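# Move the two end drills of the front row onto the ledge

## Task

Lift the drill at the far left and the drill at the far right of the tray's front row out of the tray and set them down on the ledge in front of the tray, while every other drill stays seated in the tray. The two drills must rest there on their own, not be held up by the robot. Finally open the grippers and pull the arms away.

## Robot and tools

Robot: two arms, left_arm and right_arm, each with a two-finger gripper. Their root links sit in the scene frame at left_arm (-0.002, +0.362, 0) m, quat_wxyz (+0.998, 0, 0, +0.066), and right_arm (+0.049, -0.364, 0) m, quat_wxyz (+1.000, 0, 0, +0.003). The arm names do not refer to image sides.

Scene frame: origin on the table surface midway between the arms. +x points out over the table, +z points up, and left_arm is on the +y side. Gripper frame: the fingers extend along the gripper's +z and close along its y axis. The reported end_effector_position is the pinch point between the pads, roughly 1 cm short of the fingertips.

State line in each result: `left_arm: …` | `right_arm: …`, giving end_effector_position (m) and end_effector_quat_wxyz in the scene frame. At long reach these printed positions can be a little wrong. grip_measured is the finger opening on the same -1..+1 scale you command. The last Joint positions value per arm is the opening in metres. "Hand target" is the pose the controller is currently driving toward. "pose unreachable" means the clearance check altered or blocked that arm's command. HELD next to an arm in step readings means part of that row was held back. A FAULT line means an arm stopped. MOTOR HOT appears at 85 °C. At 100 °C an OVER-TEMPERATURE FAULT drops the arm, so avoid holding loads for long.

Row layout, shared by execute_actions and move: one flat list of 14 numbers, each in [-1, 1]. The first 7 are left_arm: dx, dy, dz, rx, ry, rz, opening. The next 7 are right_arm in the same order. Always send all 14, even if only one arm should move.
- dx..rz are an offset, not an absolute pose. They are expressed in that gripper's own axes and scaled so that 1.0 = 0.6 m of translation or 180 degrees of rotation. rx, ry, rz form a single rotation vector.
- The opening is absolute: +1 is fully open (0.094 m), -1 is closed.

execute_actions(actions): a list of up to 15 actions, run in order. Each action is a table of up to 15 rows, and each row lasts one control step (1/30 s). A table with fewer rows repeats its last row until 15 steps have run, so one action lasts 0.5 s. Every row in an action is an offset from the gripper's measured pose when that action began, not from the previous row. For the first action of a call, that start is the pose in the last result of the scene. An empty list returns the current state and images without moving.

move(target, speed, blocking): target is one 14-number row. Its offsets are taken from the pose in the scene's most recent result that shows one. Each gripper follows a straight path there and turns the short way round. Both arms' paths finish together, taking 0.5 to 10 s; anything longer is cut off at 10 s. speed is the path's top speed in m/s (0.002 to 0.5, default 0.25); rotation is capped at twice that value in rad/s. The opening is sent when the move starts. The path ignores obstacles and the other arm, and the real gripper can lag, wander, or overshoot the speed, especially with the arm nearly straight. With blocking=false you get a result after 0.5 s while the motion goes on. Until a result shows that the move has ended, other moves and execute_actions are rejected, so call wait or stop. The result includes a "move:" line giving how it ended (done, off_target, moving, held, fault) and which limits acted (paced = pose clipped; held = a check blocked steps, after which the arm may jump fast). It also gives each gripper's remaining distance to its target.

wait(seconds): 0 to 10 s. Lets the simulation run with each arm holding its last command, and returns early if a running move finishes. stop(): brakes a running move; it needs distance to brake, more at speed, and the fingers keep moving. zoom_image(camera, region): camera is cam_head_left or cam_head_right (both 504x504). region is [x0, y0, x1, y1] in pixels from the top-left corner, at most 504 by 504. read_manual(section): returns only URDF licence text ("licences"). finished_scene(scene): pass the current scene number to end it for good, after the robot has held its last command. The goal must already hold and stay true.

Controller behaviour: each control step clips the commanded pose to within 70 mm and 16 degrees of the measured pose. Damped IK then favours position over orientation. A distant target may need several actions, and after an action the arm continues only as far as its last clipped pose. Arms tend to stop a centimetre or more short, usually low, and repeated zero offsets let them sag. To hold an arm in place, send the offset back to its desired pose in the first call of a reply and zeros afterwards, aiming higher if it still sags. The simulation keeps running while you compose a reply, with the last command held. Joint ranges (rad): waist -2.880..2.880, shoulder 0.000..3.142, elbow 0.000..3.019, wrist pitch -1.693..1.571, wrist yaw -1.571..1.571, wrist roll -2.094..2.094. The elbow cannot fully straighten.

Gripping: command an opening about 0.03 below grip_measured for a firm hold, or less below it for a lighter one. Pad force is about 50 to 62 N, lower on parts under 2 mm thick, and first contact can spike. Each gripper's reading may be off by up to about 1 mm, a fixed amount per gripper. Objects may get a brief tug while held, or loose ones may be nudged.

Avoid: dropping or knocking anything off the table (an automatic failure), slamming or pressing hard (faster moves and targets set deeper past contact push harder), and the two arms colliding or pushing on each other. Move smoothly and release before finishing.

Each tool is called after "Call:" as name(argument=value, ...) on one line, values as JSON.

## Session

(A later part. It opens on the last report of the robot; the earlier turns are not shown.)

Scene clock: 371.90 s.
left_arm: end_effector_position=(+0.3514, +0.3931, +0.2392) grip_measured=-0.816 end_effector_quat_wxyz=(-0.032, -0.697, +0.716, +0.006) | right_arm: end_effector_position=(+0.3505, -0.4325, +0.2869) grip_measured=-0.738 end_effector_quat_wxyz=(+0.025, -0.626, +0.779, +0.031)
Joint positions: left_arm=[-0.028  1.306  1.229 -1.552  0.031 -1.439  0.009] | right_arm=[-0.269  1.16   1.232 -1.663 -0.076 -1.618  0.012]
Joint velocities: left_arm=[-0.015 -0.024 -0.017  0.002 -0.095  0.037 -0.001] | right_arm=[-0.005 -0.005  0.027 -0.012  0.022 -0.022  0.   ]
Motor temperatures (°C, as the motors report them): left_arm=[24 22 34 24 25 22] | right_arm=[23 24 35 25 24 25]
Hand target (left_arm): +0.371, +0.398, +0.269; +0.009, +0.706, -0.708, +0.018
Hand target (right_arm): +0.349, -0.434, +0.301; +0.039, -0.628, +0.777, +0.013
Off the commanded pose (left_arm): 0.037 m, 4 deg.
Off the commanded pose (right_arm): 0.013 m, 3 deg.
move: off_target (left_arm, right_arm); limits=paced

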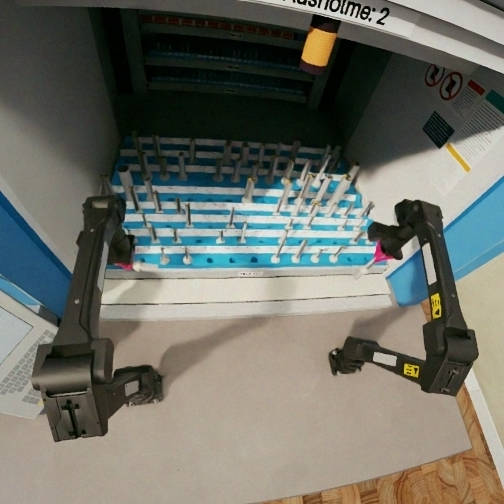

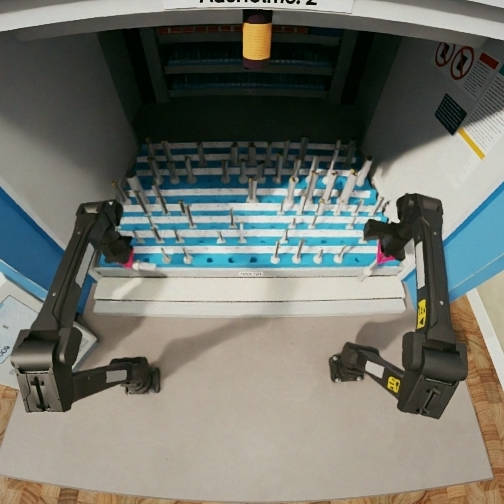

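Call:
move(target=[0,0.028,0.133,0,0,0,-0.9, -0.518,0.157,0.16,0,-0.408,0,-0.85], speed=0.2)

Call:
zoom_image(camera="cam_head_right", region=[90, 220, 340, 340])

Call:
zoom_image(camera="cam_head_left", region=[90, 220, 340, 340])

Scene clock: 383.67 s.
left_arm: end_effector_position=(+0.3294, +0.3909, +0.1555) grip_measured=-0.816 end_effector_quat_wxyz=(-0.042, -0.698, +0.715, +0.014) | right_arm: end_effector_position=(+0.3184, -0.1070, +0.1960) grip_measured=-0.739 end_effector_quat_wxyz=(+0.463, -0.478, +0.632, +0.399)
Joint positions: left_arm=[-0.028  1.306  1.004 -1.352  0.03  -1.441  0.009] | right_arm=[ 0.38   0.983  0.393  0.153 -0.926 -0.293  0.012]
Joint velocities: left_arm=[ 0.005  0.005  0.007 -0.007 -0.022 -0.007 -0.001] | right_arm=[-0.015 -0.005 -0.022 -0.007  0.007  0.051 -0.001]
Motor temperatures (°C, as the motors report them): left_arm=[24 22 34 24 25 22] | right_arm=[23 24 34 25 24 25]
Hand target (left_arm): +0.330, +0.392, +0.160; +0.032, +0.697, -0.716, -0.006
Hand target (right_arm): +0.324, -0.102, +0.220; +0.490, -0.483, +0.608, +0.396
Off the commanded pose (left_arm): 0.005 m, 1 deg.
Off the commanded pose (right_arm): 0.023 m, 4 deg.
move: off_target (right_arm)

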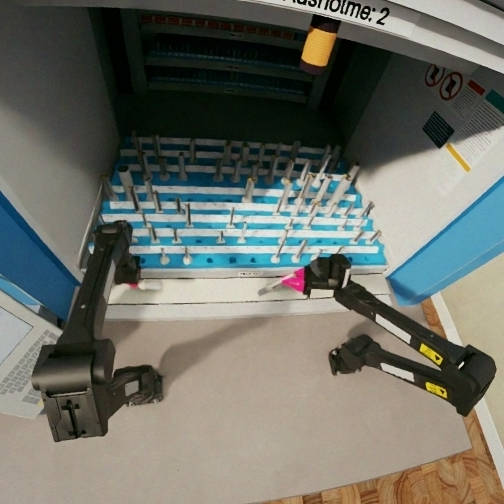

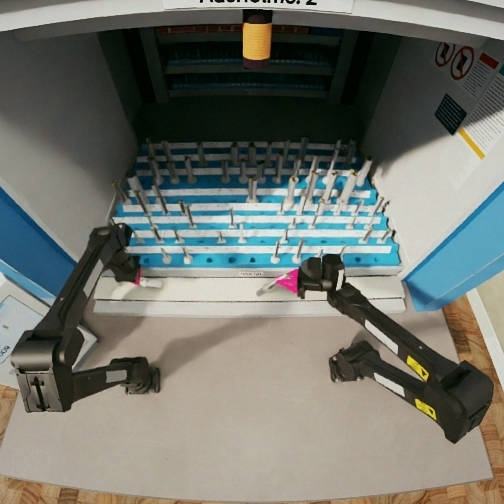

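Region (90, 220, 340, 340) of cam_head_right's 504x504 image, scaled by 2.016, with more detail than that image has; it fills the top 242 rows of this view, and the rest is white.

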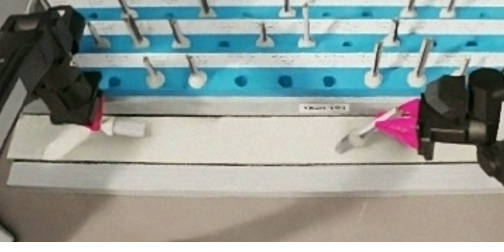

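Region (90, 220, 340, 340) of cam_head_left's 504x504 image, scaled by 2.016, with more detail than that image has; it fills the top 242 rows of this view, and the rest is white.

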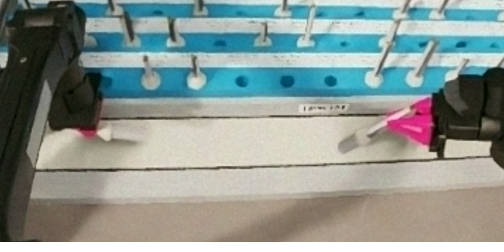

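Call:
zoom_image(camera="cam_head_right", region=[240, 250, 340, 320])

Call:
zoom_image(camera="cam_head_left", region=[240, 250, 340, 320])

Call:
zoom_image(camera="cam_head_right", region=[100, 250, 200, 320])

Call:
zoom_image(camera="cam_head_left", region=[100, 250, 200, 320])

Region (240, 250, 340, 320) of cam_head_right's 504x504 image, scaled by 5.040, with more detail than that image has; it fills the top 353 rows of this view, and the rest is white.

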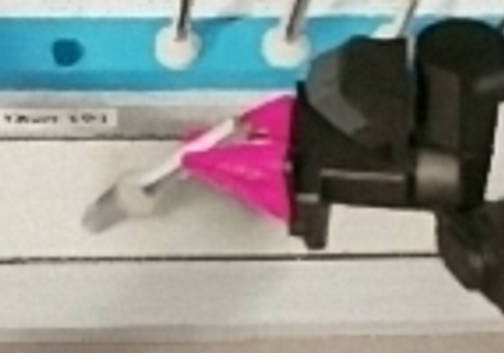

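Region (240, 250, 340, 320) of cam_head_left's 504x504 image, scaled by 5.040, with more detail than that image has; it fills the top 353 rows of this view, and the rest is white.

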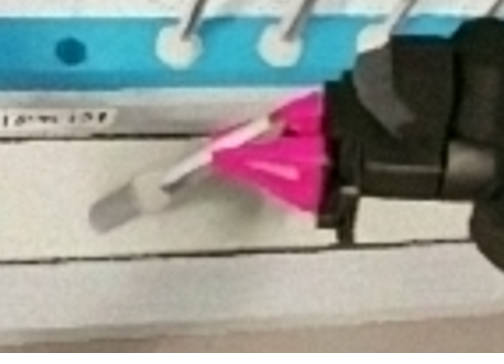

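Region (100, 250, 200, 320) of cam_head_right's 504x504 image, scaled by 5.040, with more detail than that image has; it fills the top 353 rows of this view, and the rest is white.

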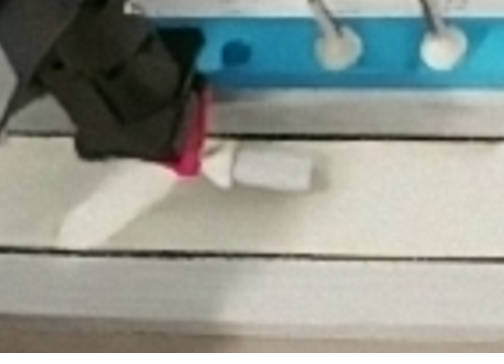

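Region (100, 250, 200, 320) of cam_head_left's 504x504 image, scaled by 5.040, with more detail than that image has; it fills the top 353 rows of this view, and the rest is white.

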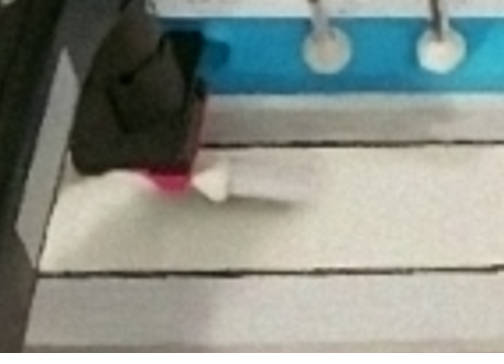

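Call:
move(target=[0,-0.003,0.055,0,0,0,-0.9, 0.111,-0.047,-0.04,0,0,0,-0.85], speed=0.04)

Call:
zoom_image(camera="cam_head_right", region=[240, 250, 340, 320])

Call:
zoom_image(camera="cam_head_left", region=[240, 250, 340, 320])

Call:
zoom_image(camera="cam_head_right", region=[100, 250, 200, 320])

Call:
zoom_image(camera="cam_head_left", region=[100, 250, 200, 320])

Scene clock: 399.87 s.
left_arm: end_effector_position=(+0.3275, +0.3907, +0.1268) grip_measured=-0.816 end_effector_quat_wxyz=(-0.039, -0.698, +0.715, +0.012) | right_arm: end_effector_position=(+0.3246, -0.1498, +0.1363) grip_measured=-0.740 end_effector_quat_wxyz=(+0.447, -0.470, +0.638, +0.415)
Joint positions: left_arm=[-0.028  1.324  0.941 -1.264  0.03  -1.441  0.009] | right_arm=[ 0.203  1.157  0.326  0.227 -1.102 -0.438  0.012]
Joint velocities: left_arm=[-0.005 -0.015 -0.022 -0.022 -0.051  0.007 -0.001] | right_arm=[-0.005 -0.015 -0.012  0.007 -0.007  0.007 -0.002]
Motor temperatures (°C, as the motors report them): left_arm=[24 22 32 24 24 22] | right_arm=[23 23 33 26 24 25]
Hand target (left_arm): +0.328, +0.390, +0.122; +0.042, +0.698, -0.715, -0.014
Hand target (right_arm): +0.331, -0.152, +0.136; +0.462, -0.478, +0.632, +0.398
Off the commanded pose (left_arm): 0.005 m, 0 deg.
Off the commanded pose (right_arm): 0.009 m, 3 deg.
move: off_target (right_arm)

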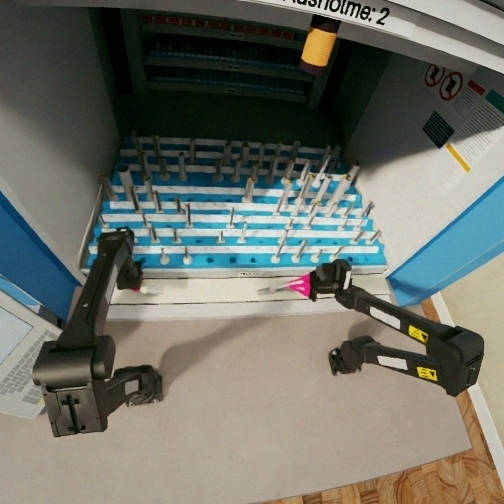

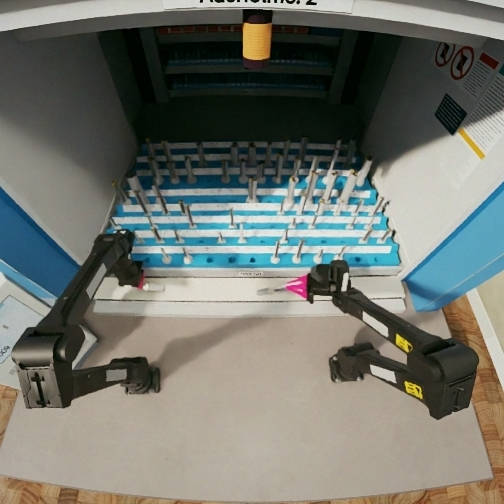

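Region (240, 250, 340, 320) of cam_head_right's 504x504 image, scaled by 5.040, with more detail than that image has; it fills the top 353 rows of this view, and the rest is white.

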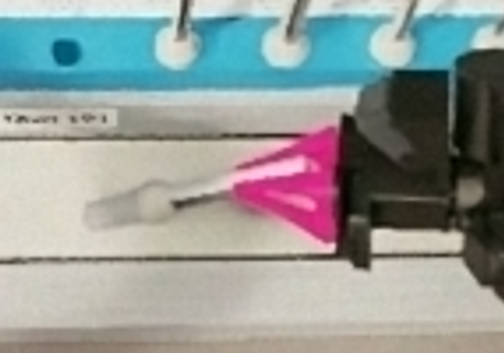

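Region (240, 250, 340, 320) of cam_head_left's 504x504 image, scaled by 5.040, with more detail than that image has; it fills the top 353 rows of this view, and the rest is white.

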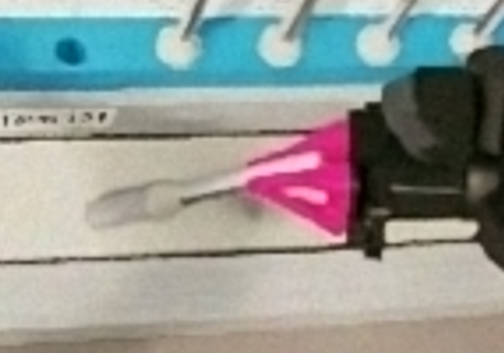

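Region (100, 250, 200, 320) of cam_head_right's 504x504 image, scaled by 5.040, with more detail than that image has; it fills the top 353 rows of this view, and the rest is white.

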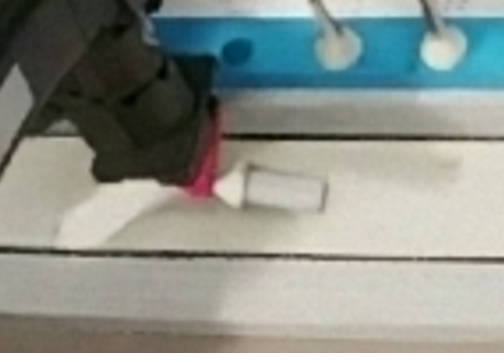

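Region (100, 250, 200, 320) of cam_head_left's 504x504 image, scaled by 5.040, with more detail than that image has; it fills the top 353 rows of this view, and the rest is white.

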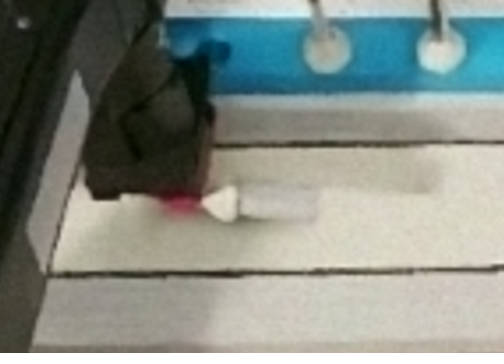

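Call:
move(target=[0,-0.002,0.035,0,0,0,-0.9, 0.048,-0.032,0.005,0,0,0,-0.85], speed=0.025)

Call:
zoom_image(camera="cam_head_right", region=[240, 250, 340, 320])

Call:
zoom_image(camera="cam_head_left", region=[240, 250, 340, 320])

Call:
zoom_image(camera="cam_head_right", region=[100, 250, 200, 320])

Call:
zoom_image(camera="cam_head_left", region=[100, 250, 200, 320])

Scene clock: 406.90 s.
left_arm: end_effector_position=(+0.3264, +0.3906, +0.1102) grip_measured=-0.816 end_effector_quat_wxyz=(-0.037, -0.698, +0.715, +0.010) | right_arm: end_effector_position=(+0.3304, -0.1557, +0.1026) grip_measured=-0.740 end_effector_quat_wxyz=(+0.430, -0.464, +0.645, +0.428)
Joint positions: left_arm=[-0.028  1.336  0.906 -1.21   0.03  -1.441  0.009] | right_arm=[ 0.171  1.313  0.325  0.301 -1.141 -0.481  0.012]
Joint velocities: left_arm=[ 0.005 -0.005 -0.007  0.007  0.007 -0.022  0.001] | right_arm=[ 0.005 -0.005 -0.012  0.012 -0.022 -0.051  0.   ]
Motor temperatures (°C, as the motors report them): left_arm=[24 22 31 24 24 22] | right_arm=[23 23 32 26 24 25]
Hand target (left_arm): +0.327, +0.390, +0.106; +0.039, +0.698, -0.715, -0.012
Hand target (right_arm): +0.338, -0.158, +0.105; +0.446, -0.471, +0.638, +0.415
Off the commanded pose (left_arm): 0.005 m, 0 deg.
Off the commanded pose (right_arm): 0.010 m, 3 deg.
move: off_target (right_arm)

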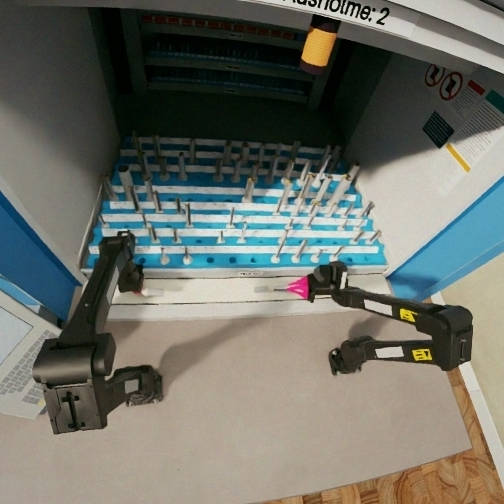

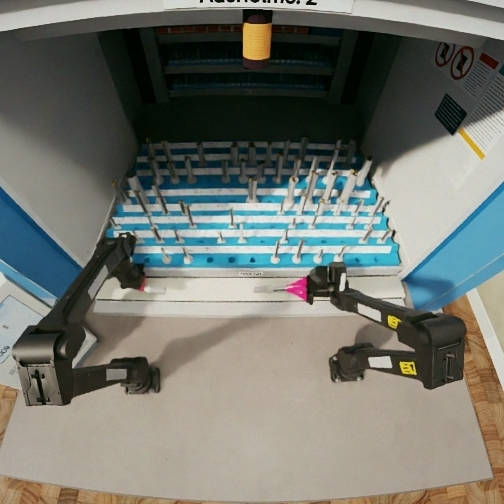

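Region (240, 250, 340, 320) of cam_head_right's 504x504 image, scaled by 5.040, with more detail than that image has; it fills the top 353 rows of this view, and the rest is white.

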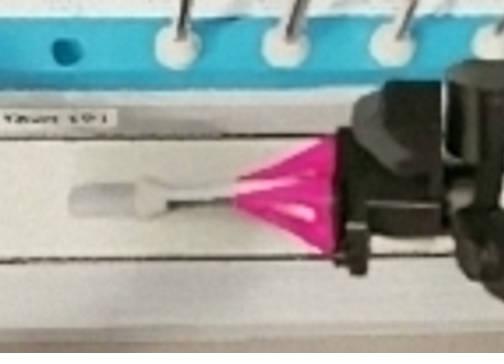

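Region (240, 250, 340, 320) of cam_head_left's 504x504 image, scaled by 5.040, with more detail than that image has; it fills the top 353 rows of this view, and the rest is white.

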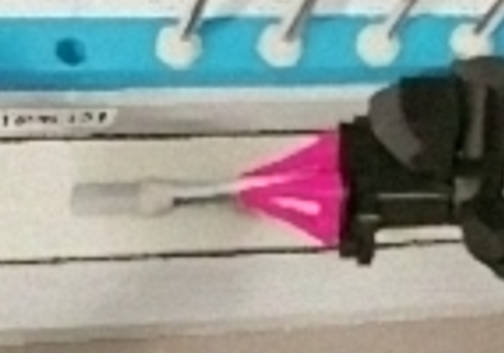

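Region (100, 250, 200, 320) of cam_head_right's 504x504 image, scaled by 5.040, with more detail than that image has; it fills the top 353 rows of this view, and the rest is white.

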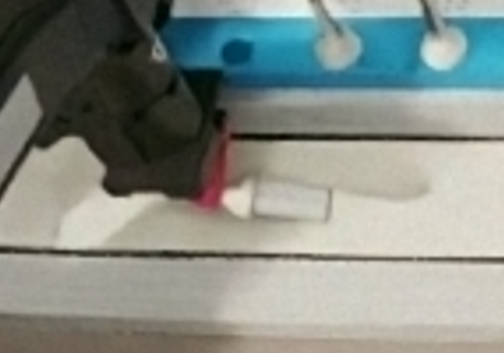

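Region (100, 250, 200, 320) of cam_head_left's 504x504 image, scaled by 5.040, with more detail than that image has; it fills the top 353 rows of this view, and the rest is white.

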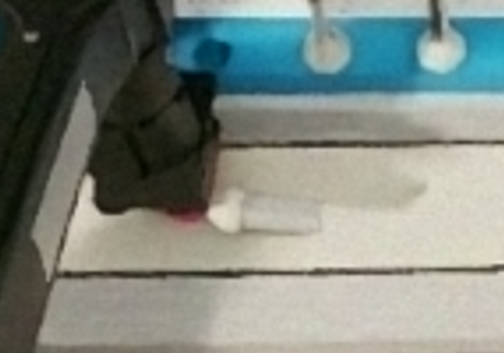

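Call:
move(target=[0,-0.03,0.052,0,0,0,-0.9, 0.025,-0.012,0.004,0,0,0,-0.85], speed=0.025)

Call:
zoom_image(camera="cam_head_right", region=[240, 250, 340, 320])

Call:
zoom_image(camera="cam_head_right", region=[100, 250, 200, 320])

Call:
zoom_image(camera="cam_head_left", region=[100, 250, 200, 320])

Scene clock: 414.13 s.
left_arm: end_effector_position=(+0.3418, +0.3922, +0.0819) grip_measured=-0.816 end_effector_quat_wxyz=(-0.034, -0.698, +0.715, +0.008) | right_arm: end_effector_position=(+0.3297, -0.1566, +0.0857) grip_measured=-0.740 end_effector_quat_wxyz=(+0.417, -0.460, +0.651, +0.437)
Joint positions: left_arm=[-0.028  1.41   0.896 -1.12   0.03  -1.441  0.009] | right_arm=[ 0.166  1.386  0.324  0.332 -1.154 -0.492  0.012]
Joint velocities: left_arm=[-0.015 -0.015  0.007  0.002 -0.022 -0.037 -0.   ] | right_arm=[ 0.005 -0.005  0.007  0.002 -0.051 -0.037 -0.   ]
Motor temperatures (°C, as the motors report them): left_arm=[24 22 31 24 24 22] | right_arm=[23 23 32 26 24 25]
Hand target (left_arm): +0.342, +0.390, +0.077; +0.037, +0.698, -0.715, -0.010
Hand target (right_arm): +0.334, -0.158, +0.087; +0.429, -0.465, +0.645, +0.428
Off the commanded pose (left_arm): 0.005 m, 0 deg.
Off the commanded pose (right_arm): 0.005 m, 2 deg.
move: done

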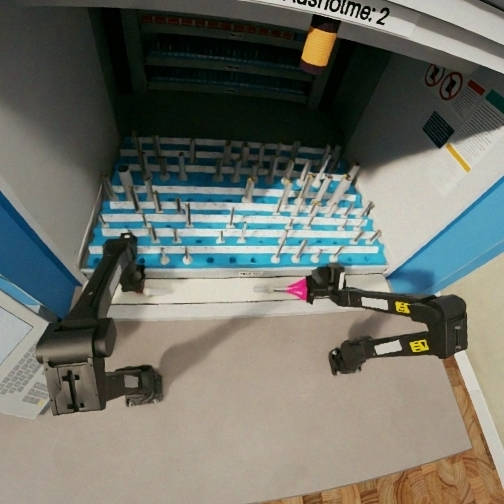

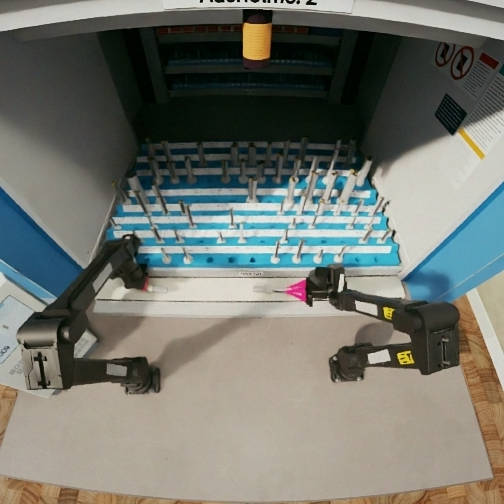

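Region (240, 250, 340, 320) of cam_head_right's 504x504 image, scaled by 5.040, with more detail than that image has; it fills the top 353 rows of this view, and the rest is white.

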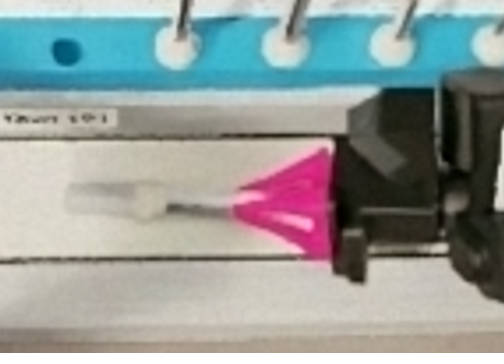

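Region (100, 250, 200, 320) of cam_head_right's 504x504 image, scaled by 5.040, with more detail than that image has; it fills the top 353 rows of this view, and the rest is white.

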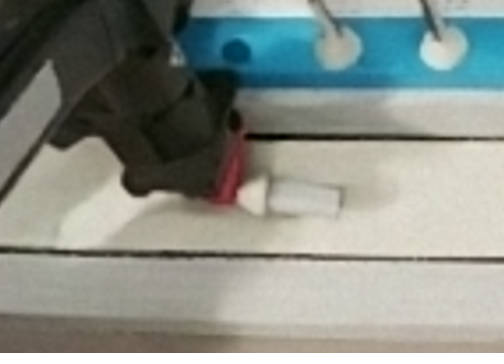

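Region (100, 250, 200, 320) of cam_head_left's 504x504 image, scaled by 5.040, with more detail than that image has; it fills the top 353 rows of this view, and the rest is white.

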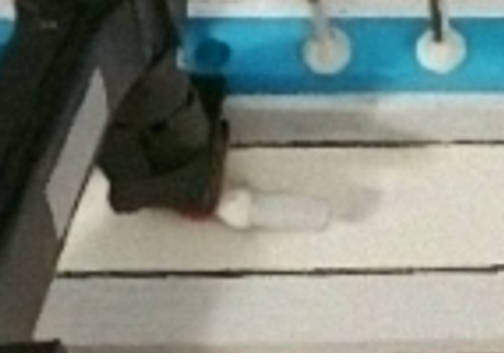

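Call:
move(target=[0,0,0.025,0,0,0,-0.9, 0,0,0,0,0,0,-0.35], speed=0.02)

Call:
zoom_image(camera="cam_head_right", region=[240, 250, 340, 320])

Call:
zoom_image(camera="cam_head_left", region=[100, 250, 200, 320])

Scene clock: 421.87 s.
left_arm: end_effector_position=(+0.3406, +0.3921, +0.0716) grip_measured=-0.816 end_effector_quat_wxyz=(-0.032, -0.698, +0.716, +0.006) | right_arm: end_effector_position=(+0.3297, -0.1566, +0.0857) grip_measured=-0.352 end_effector_quat_wxyz=(+0.417, -0.460, +0.651, +0.437)
Joint positions: left_arm=[-0.028  1.419  0.873 -1.083  0.03  -1.441  0.009] | right_arm=[ 0.166  1.386  0.324  0.332 -1.154 -0.492  0.03 ]
Joint velocities: left_arm=[-0.015  0.005 -0.022  0.022  0.037  0.022 -0.   ] | right_arm=[-0.005 -0.015 -0.017 -0.007  0.022 -0.007 -0.   ]
Motor temperatures (°C, as the motors report them): left_arm=[24 22 31 24 24 22] | right_arm=[23 23 31 26 24 25]
Hand target (left_arm): +0.341, +0.392, +0.067; +0.034, +0.698, -0.715, -0.008
Hand target (right_arm): +0.330, -0.157, +0.086; +0.417, -0.460, +0.651, +0.437
Off the commanded pose (left_arm): 0.005 m, 0 deg.
Off the commanded pose (right_arm): 0.000 m, 0 deg.
move: done

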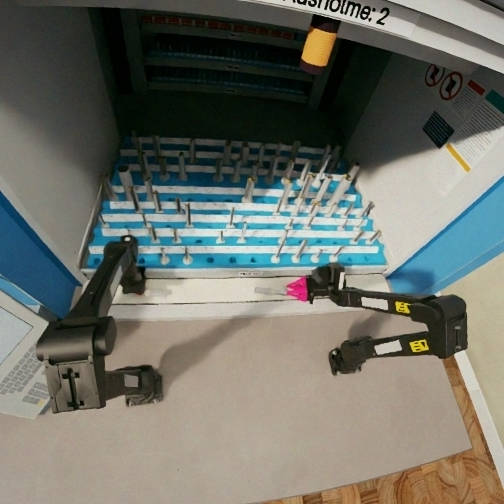

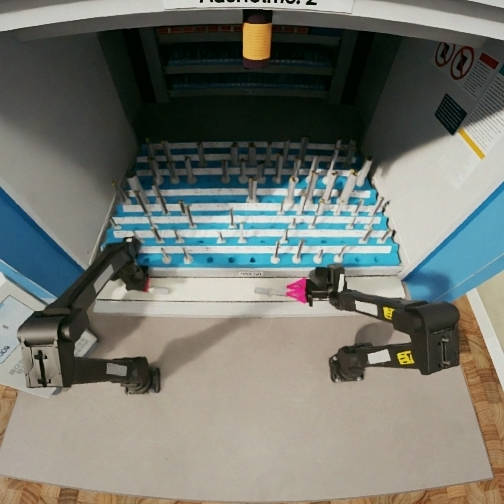

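Region (240, 250, 340, 320) of cam_head_right's 504x504 image, scaled by 5.040, with more detail than that image has; it fills the top 353 rows of this view, and the rest is white.

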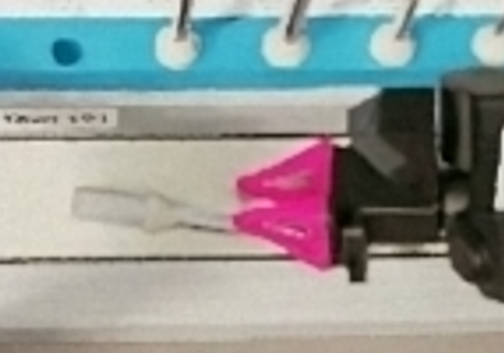

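Region (100, 250, 200, 320) of cam_head_left's 504x504 image, scaled by 5.040, with more detail than that image has; it fills the top 353 rows of this view, and the rest is white.

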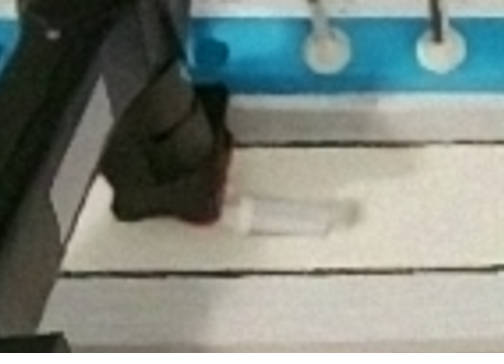

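Call:
move(target=[0,-0.005,0.025,0,0,0,-0.9, -0.08,0,-0.02,0,0,0,-0.35], speed=0.04)

Call:
zoom_image(camera="cam_head_right", region=[240, 250, 340, 320])

Call:
zoom_image(camera="cam_head_left", region=[100, 250, 200, 320])

Scene clock: 426.70 s.
left_arm: end_effector_position=(+0.3442, +0.3924, +0.0683) grip_measured=-0.816 end_effector_quat_wxyz=(-0.025, -0.698, +0.716, +0.001) | right_arm: end_effector_position=(+0.3222, -0.1578, +0.1161) grip_measured=-0.352 end_effector_quat_wxyz=(+0.399, -0.451, +0.662, +0.446)
Joint positions: left_arm=[-0.028  1.422  0.867 -1.057  0.03  -1.441  0.009] | right_arm=[ 0.166  1.225  0.351  0.095 -1.155 -0.493  0.03 ]
Joint velocities: left_arm=[-0.005 -0.005  0.002 -0.017 -0.081 -0.051 -0.   ] | right_arm=[ 0.005 -0.015 -0.017  0.002 -0.022 -0.022  0.   ]
Motor temperatures (°C, as the motors report them): left_arm=[24 22 30 24 24 22] | right_arm=[23 23 31 26 24 25]
Hand target (left_arm): +0.342, +0.392, +0.057; +0.032, +0.698, -0.716, -0.006
Hand target (right_arm): +0.339, -0.157, +0.134; +0.417, -0.460, +0.651, +0.437
Off the commanded pose (left_arm): 0.012 m, 1 deg.
Off the commanded pose (right_arm): 0.025 m, 3 deg.
move: off_target (left_arm, right_arm)

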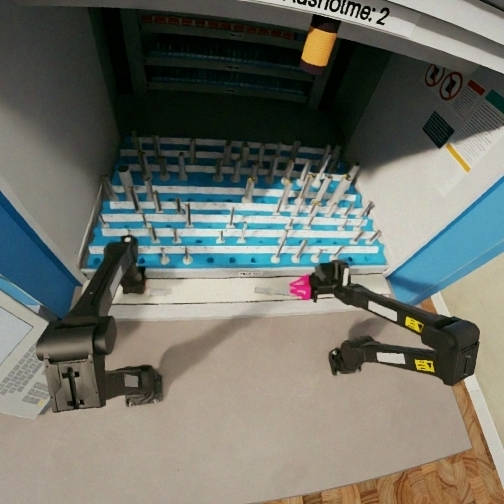

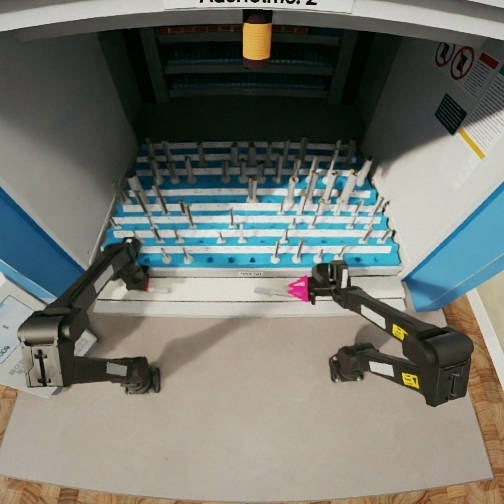

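Region (240, 250, 340, 320) of cam_head_right's 504x504 image, scaled by 5.040, with more detail than that image has; it fills the top 353 rows of this view, and the rest is white.

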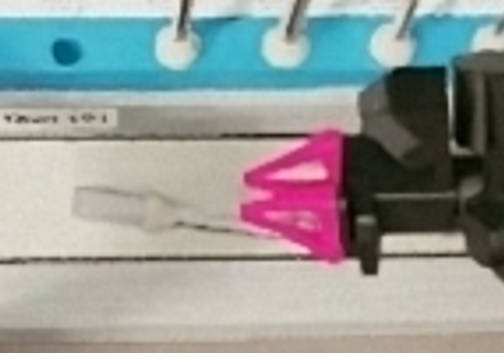

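Region (100, 250, 200, 320) of cam_head_left's 504x504 image, scaled by 5.040, with more detail than that image has; it fills the top 353 rows of this view, and the rest is white.

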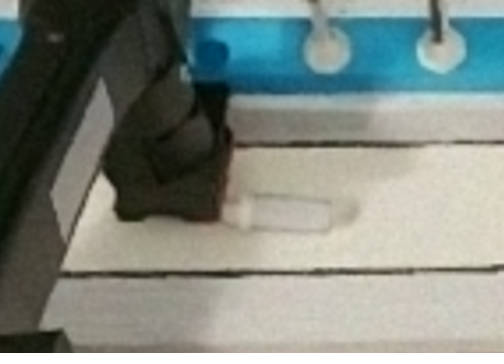

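Left has contact. Release, then retreat both.

Call:
move(target=[0,0,0,0,0,0,-0.4, -0.12,0.05,-0.04,0,0,0,-0.35], speed=0.12)

Call:
move(target=[0,-0.02,-0.15,0,0,0,-0.4, 0,0.2,0,0,0,0,-0.35], speed=0.12)

Call:
move(target=[0,0.25,-0.1,0,0,0,-0.4, 0,0,0,0,0,0,-0.35], speed=0.2)

Call:
zoom_image(camera="cam_head_right", region=[80, 220, 420, 340])

Scene clock: 431.53 s.
left_arm: end_effector_position=(+0.3442, +0.3924, +0.0683) grip_measured=-0.402 end_effector_quat_wxyz=(-0.025, -0.698, +0.716, +0.001) | right_arm: end_effector_position=(+0.2987, -0.1617, +0.1759) grip_measured=-0.352 end_effector_quat_wxyz=(+0.388, -0.442, +0.671, +0.452)
Joint positions: left_arm=[-0.028  1.422  0.867 -1.057  0.03  -1.441  0.028] | right_arm=[ 0.167  0.941  0.397 -0.254 -1.153 -0.475  0.03 ]
Joint velocities: left_arm=[-0.005 -0.015 -0.032  0.002 -0.022  0.007 -0.001] | right_arm=[-0.015 -0.005  0.017 -0.007 -0.037 -0.11  -0.   ]
Motor temperatures (°C, as the motors report them): left_arm=[24 22 30 24 24 22] | right_arm=[23 23 32 25 24 25]
Hand target (left_arm): +0.344, +0.392, +0.068; +0.025, +0.698, -0.716, -0.001
Hand target (right_arm): +0.312, -0.158, +0.197; +0.400, -0.451, +0.662, +0.446
Off the commanded pose (left_arm): 0.000 m, 0 deg.
Off the commanded pose (right_arm): 0.024 m, 2 deg.
move: off_target (right_arm)

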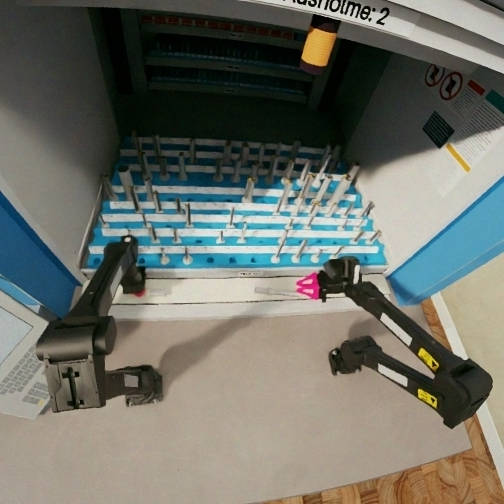

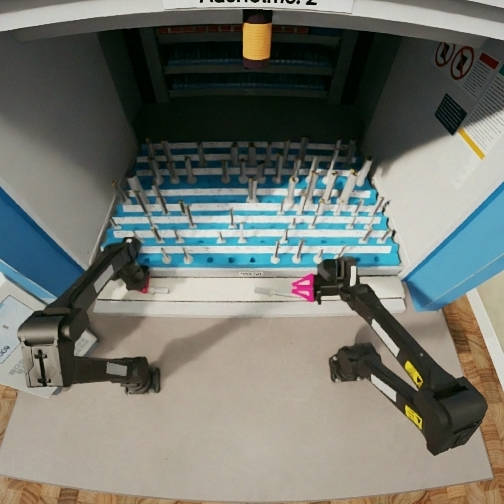

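Scene clock: 433.07 s.
left_arm: end_effector_position=(+0.3410, +0.3921, +0.1335) grip_measured=-0.402 end_effector_quat_wxyz=(-0.050, -0.697, +0.715, +0.020) | right_arm: end_effector_position=(+0.1877, -0.1358, +0.2150) grip_measured=-0.352 end_effector_quat_wxyz=(+0.398, -0.447, +0.662, +0.451)
Joint positions: left_arm=[-0.028  1.371  1.003 -1.306  0.03  -1.441  0.028] | right_arm=[ 0.501  0.334  0.271 -0.387 -0.884 -0.104  0.03 ]
Joint velocities: left_arm=[-0.005 -0.005  0.017 -0.012 -0.007 -0.022 -0.001] | right_arm=[ 0.005 -0.005  0.012 -0.022 -0.007 -0.007  0.001]
Motor temperatures (°C, as the motors report them): left_arm=[24 22 30 24 24 22] | right_arm=[23 23 32 25 24 25]
Hand target (left_arm): +0.358, +0.394, +0.158; +0.025, +0.698, -0.716, -0.001
Hand target (right_arm): +0.187, -0.136, +0.211; +0.388, -0.441, +0.670, +0.453
Off the commanded pose (left_arm): 0.031 m, 4 deg.
Off the commanded pose (right_arm): 0.008 m, 2 deg.
move: off_target (left_arm)

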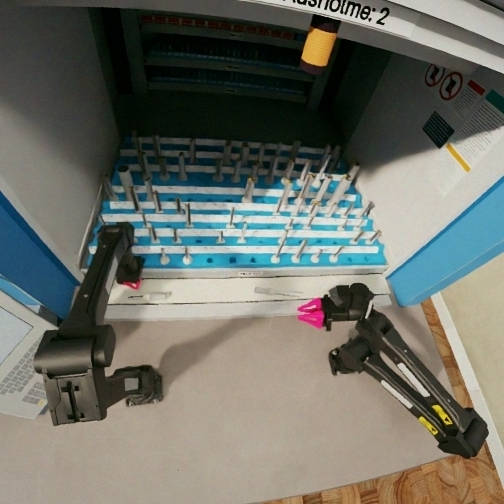

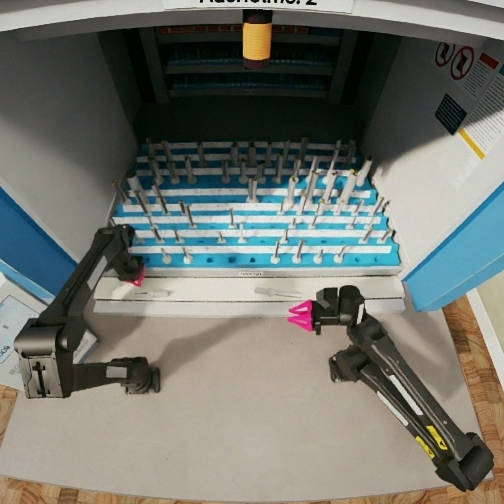

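Scene clock: 434.27 s.
left_arm: end_effector_position=(+0.2033, +0.3933, +0.2159) grip_measured=-0.402 end_effector_quat_wxyz=(-0.039, -0.700, +0.713, +0.012) | right_arm: end_effector_position=(+0.1877, -0.1358, +0.2150) grip_measured=-0.352 end_effector_quat_wxyz=(+0.398, -0.447, +0.662, +0.451)
Joint positions: left_arm=[ 0.042  0.917  0.887 -1.62   0.024 -1.377  0.028] | right_arm=[ 0.501  0.334  0.271 -0.387 -0.884 -0.104  0.03 ]
Joint velocities: left_arm=[ 0.005 -0.015  0.002 -0.012 -0.066  0.051  0.   ] | right_arm=[-0.015 -0.015 -0.022  0.007 -0.081 -0.095  0.   ]
Motor temperatures (°C, as the motors report them): left_arm=[24 22 30 24 24 22] | right_arm=[23 23 32 25 24 25]
Hand target (left_arm): +0.197, +0.395, +0.211; +0.049, +0.698, -0.715, -0.020
Hand target (right_arm): +0.188, -0.136, +0.215; +0.398, -0.447, +0.662, +0.451
Off the commanded pose (left_arm): 0.011 m, 1 deg.
Off the commanded pose (right_arm): 0.000 m, 0 deg.
move: off_target (left_arm)

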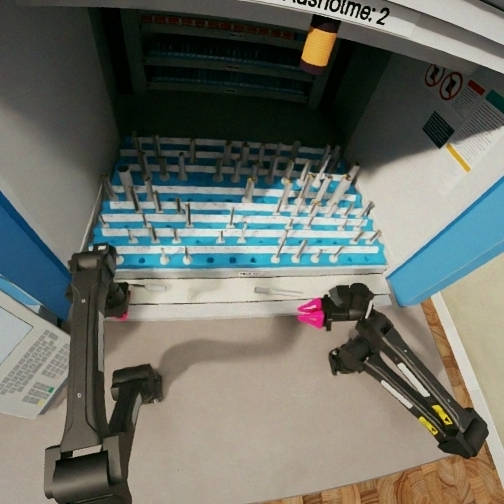

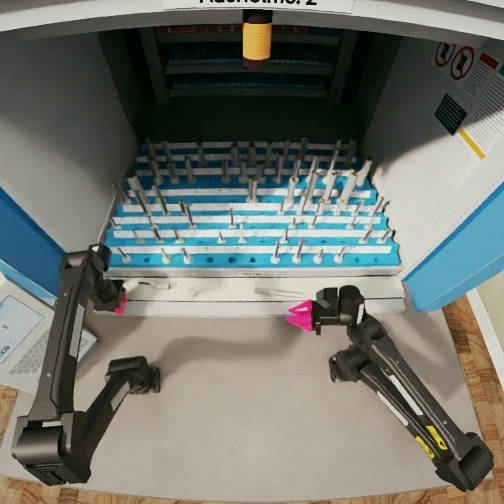

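Region (80, 220, 420, 340) of cam_head_right's 504x504 image, scaled by 1.482, with more detail than that image has; it fills the top 178 rows of this view, and the rest is white.

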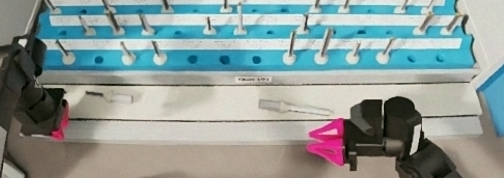

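Call:
wait(seconds=2)

Call:
zoom_image(camera="cam_head_right", region=[80, 240, 330, 330])

Call:
wait(seconds=1)

Call:
zoom_image(camera="cam_head_right", region=[80, 240, 330, 330])

Scene clock: 438.40 s.
left_arm: end_effector_position=(+0.2033, +0.3933, +0.2159) grip_measured=-0.402 end_effector_quat_wxyz=(-0.039, -0.699, +0.714, +0.012) | right_arm: end_effector_position=(+0.1877, -0.1358, +0.2150) grip_measured=-0.352 end_effector_quat_wxyz=(+0.398, -0.447, +0.662, +0.451)
Joint positions: left_arm=[ 0.042  0.917  0.887 -1.62   0.024 -1.374  0.028] | right_arm=[ 0.501  0.334  0.271 -0.387 -0.884 -0.104  0.03 ]
Joint velocities: left_arm=[-0.015 -0.005  0.002  0.002 -0.022 -0.066 -0.001] | right_arm=[ 0.005  0.005  0.002 -0.007 -0.007 -0.081 -0.   ]
Motor temperatures (°C, as the motors report them): left_arm=[24 22 30 24 24 22] | right_arm=[23 23 32 25 24 25]
Hand target (left_arm): +0.197, +0.395, +0.211; +0.049, +0.698, -0.715, -0.020
Hand target (right_arm): +0.188, -0.136, +0.215; +0.398, -0.447, +0.662, +0.451
Off the commanded pose (left_arm): 0.011 m, 1 deg.
Off the commanded pose (right_arm): 0.000 m, 0 deg.
wait: 2.00 s; at rest from the start

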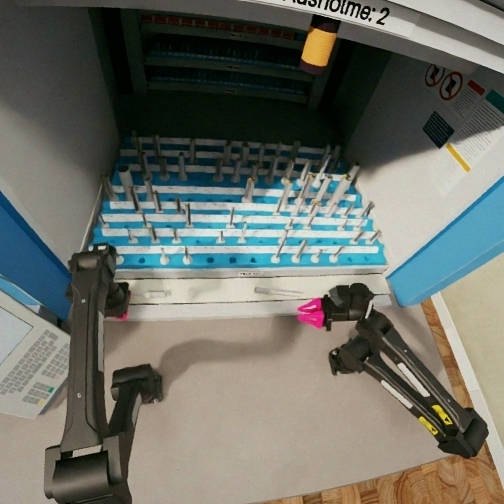

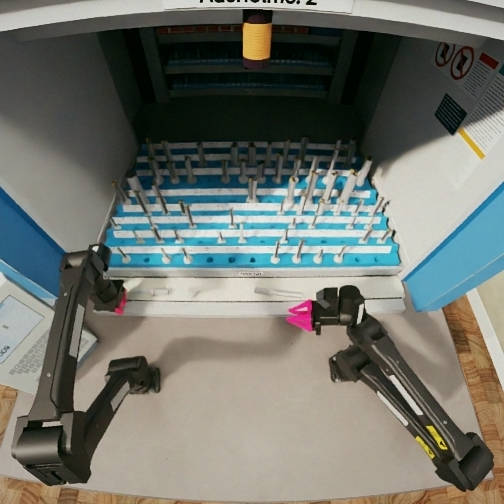

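Region (80, 240, 330, 330) of cam_head_right's 504x504 image, scaled by 2.016, with more detail than that image has; it fills the top 181 rows of this view, and the rest is white.

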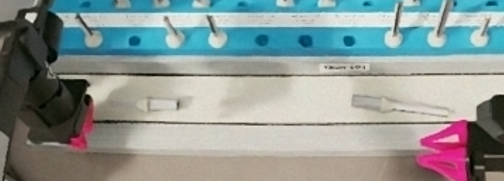

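Scene clock: 439.40 s.
left_arm: end_effector_position=(+0.2033, +0.3933, +0.2159) grip_measured=-0.402 end_effector_quat_wxyz=(-0.039, -0.699, +0.714, +0.012) | right_arm: end_effector_position=(+0.1877, -0.1358, +0.2150) grip_measured=-0.352 end_effector_quat_wxyz=(+0.398, -0.447, +0.662, +0.451)
Joint positions: left_arm=[ 0.042  0.917  0.887 -1.62   0.024 -1.374  0.028] | right_arm=[ 0.501  0.334  0.271 -0.387 -0.884 -0.104  0.03 ]
Joint velocities: left_arm=[-0.005 -0.015 -0.007  0.002  0.037 -0.007  0.   ] | right_arm=[-0.015 -0.005  0.012 -0.007  0.066  0.022  0.001]
Motor temperatures (°C, as the motors report them): left_arm=[24 22 30 24 24 22] | right_arm=[23 23 32 25 24 25]
Hand target (left_arm): +0.197, +0.395, +0.211; +0.049, +0.698, -0.715, -0.020
Hand target (right_arm): +0.188, -0.136, +0.215; +0.398, -0.447, +0.662, +0.451
Off the commanded pose (left_arm): 0.011 m, 1 deg.
Off the commanded pose (right_arm): 0.000 m, 0 deg.
wait: 1.00 s; at rest by 0.17 s

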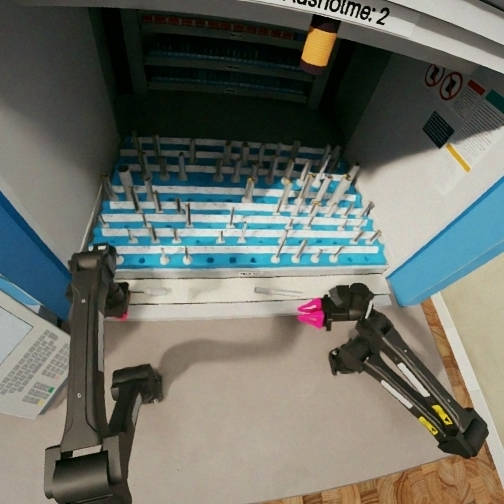

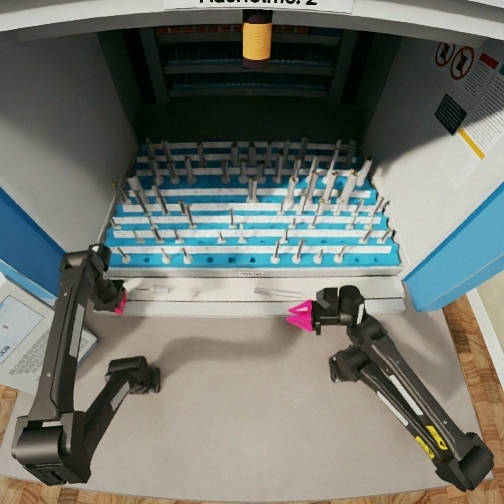

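Region (80, 240, 330, 330) of cam_head_right's 504x504 image, scaled by 2.016, with more detail than that image has; it fills the top 181 rows of this view, and the rest is white.

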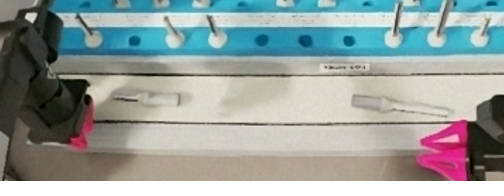

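Still rocking slightly (ledge seems dished). Wait for it to settle.

Call:
wait(seconds=8)

Call:
zoom_image(camera="cam_head_right", region=[80, 240, 330, 330])

Call:
finished_scene(scene=1)

Scene clock: 449.23 s.
left_arm: end_effector_position=(+0.2033, +0.3933, +0.2159) grip_measured=-0.402 end_effector_quat_wxyz=(-0.039, -0.699, +0.714, +0.012) | right_arm: end_effector_position=(+0.1877, -0.1358, +0.2150) grip_measured=-0.352 end_effector_quat_wxyz=(+0.398, -0.447, +0.662, +0.451)
Joint positions: left_arm=[ 0.042  0.917  0.887 -1.62   0.024 -1.374  0.028] | right_arm=[ 0.501  0.334  0.271 -0.387 -0.884 -0.104  0.03 ]
Joint velocities: left_arm=[-0.015 -0.005 -0.002 -0.002 -0.037 -0.066  0.   ] | right_arm=[-0.015 -0.005  0.002 -0.002 -0.051 -0.095  0.001]
Motor temperatures (°C, as the motors report them): left_arm=[24 22 30 24 25 22] | right_arm=[23 23 32 25 24 25]
Hand target (left_arm): +0.197, +0.395, +0.211; +0.049, +0.698, -0.715, -0.020
Hand target (right_arm): +0.188, -0.136, +0.215; +0.398, -0.447, +0.662, +0.451
Off the commanded pose (left_arm): 0.011 m, 1 deg.
Off the commanded pose (right_arm): 0.000 m, 0 deg.
wait: 8.00 s; at rest from the start

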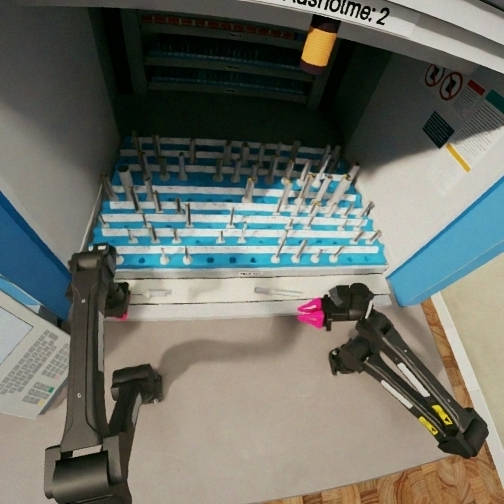

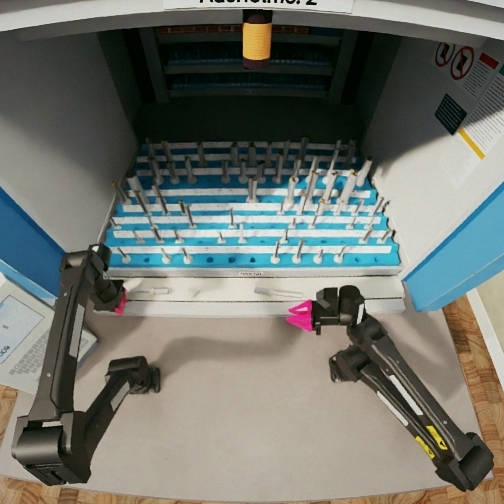

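Region (80, 240, 330, 330) of cam_head_right's 504x504 image, scaled by 2.016, with more detail than that image has; it fills the top 181 rows of this view, and the rest is white.

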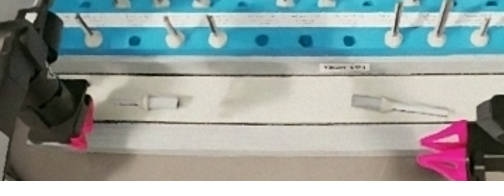

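The scene is finished: the task was done.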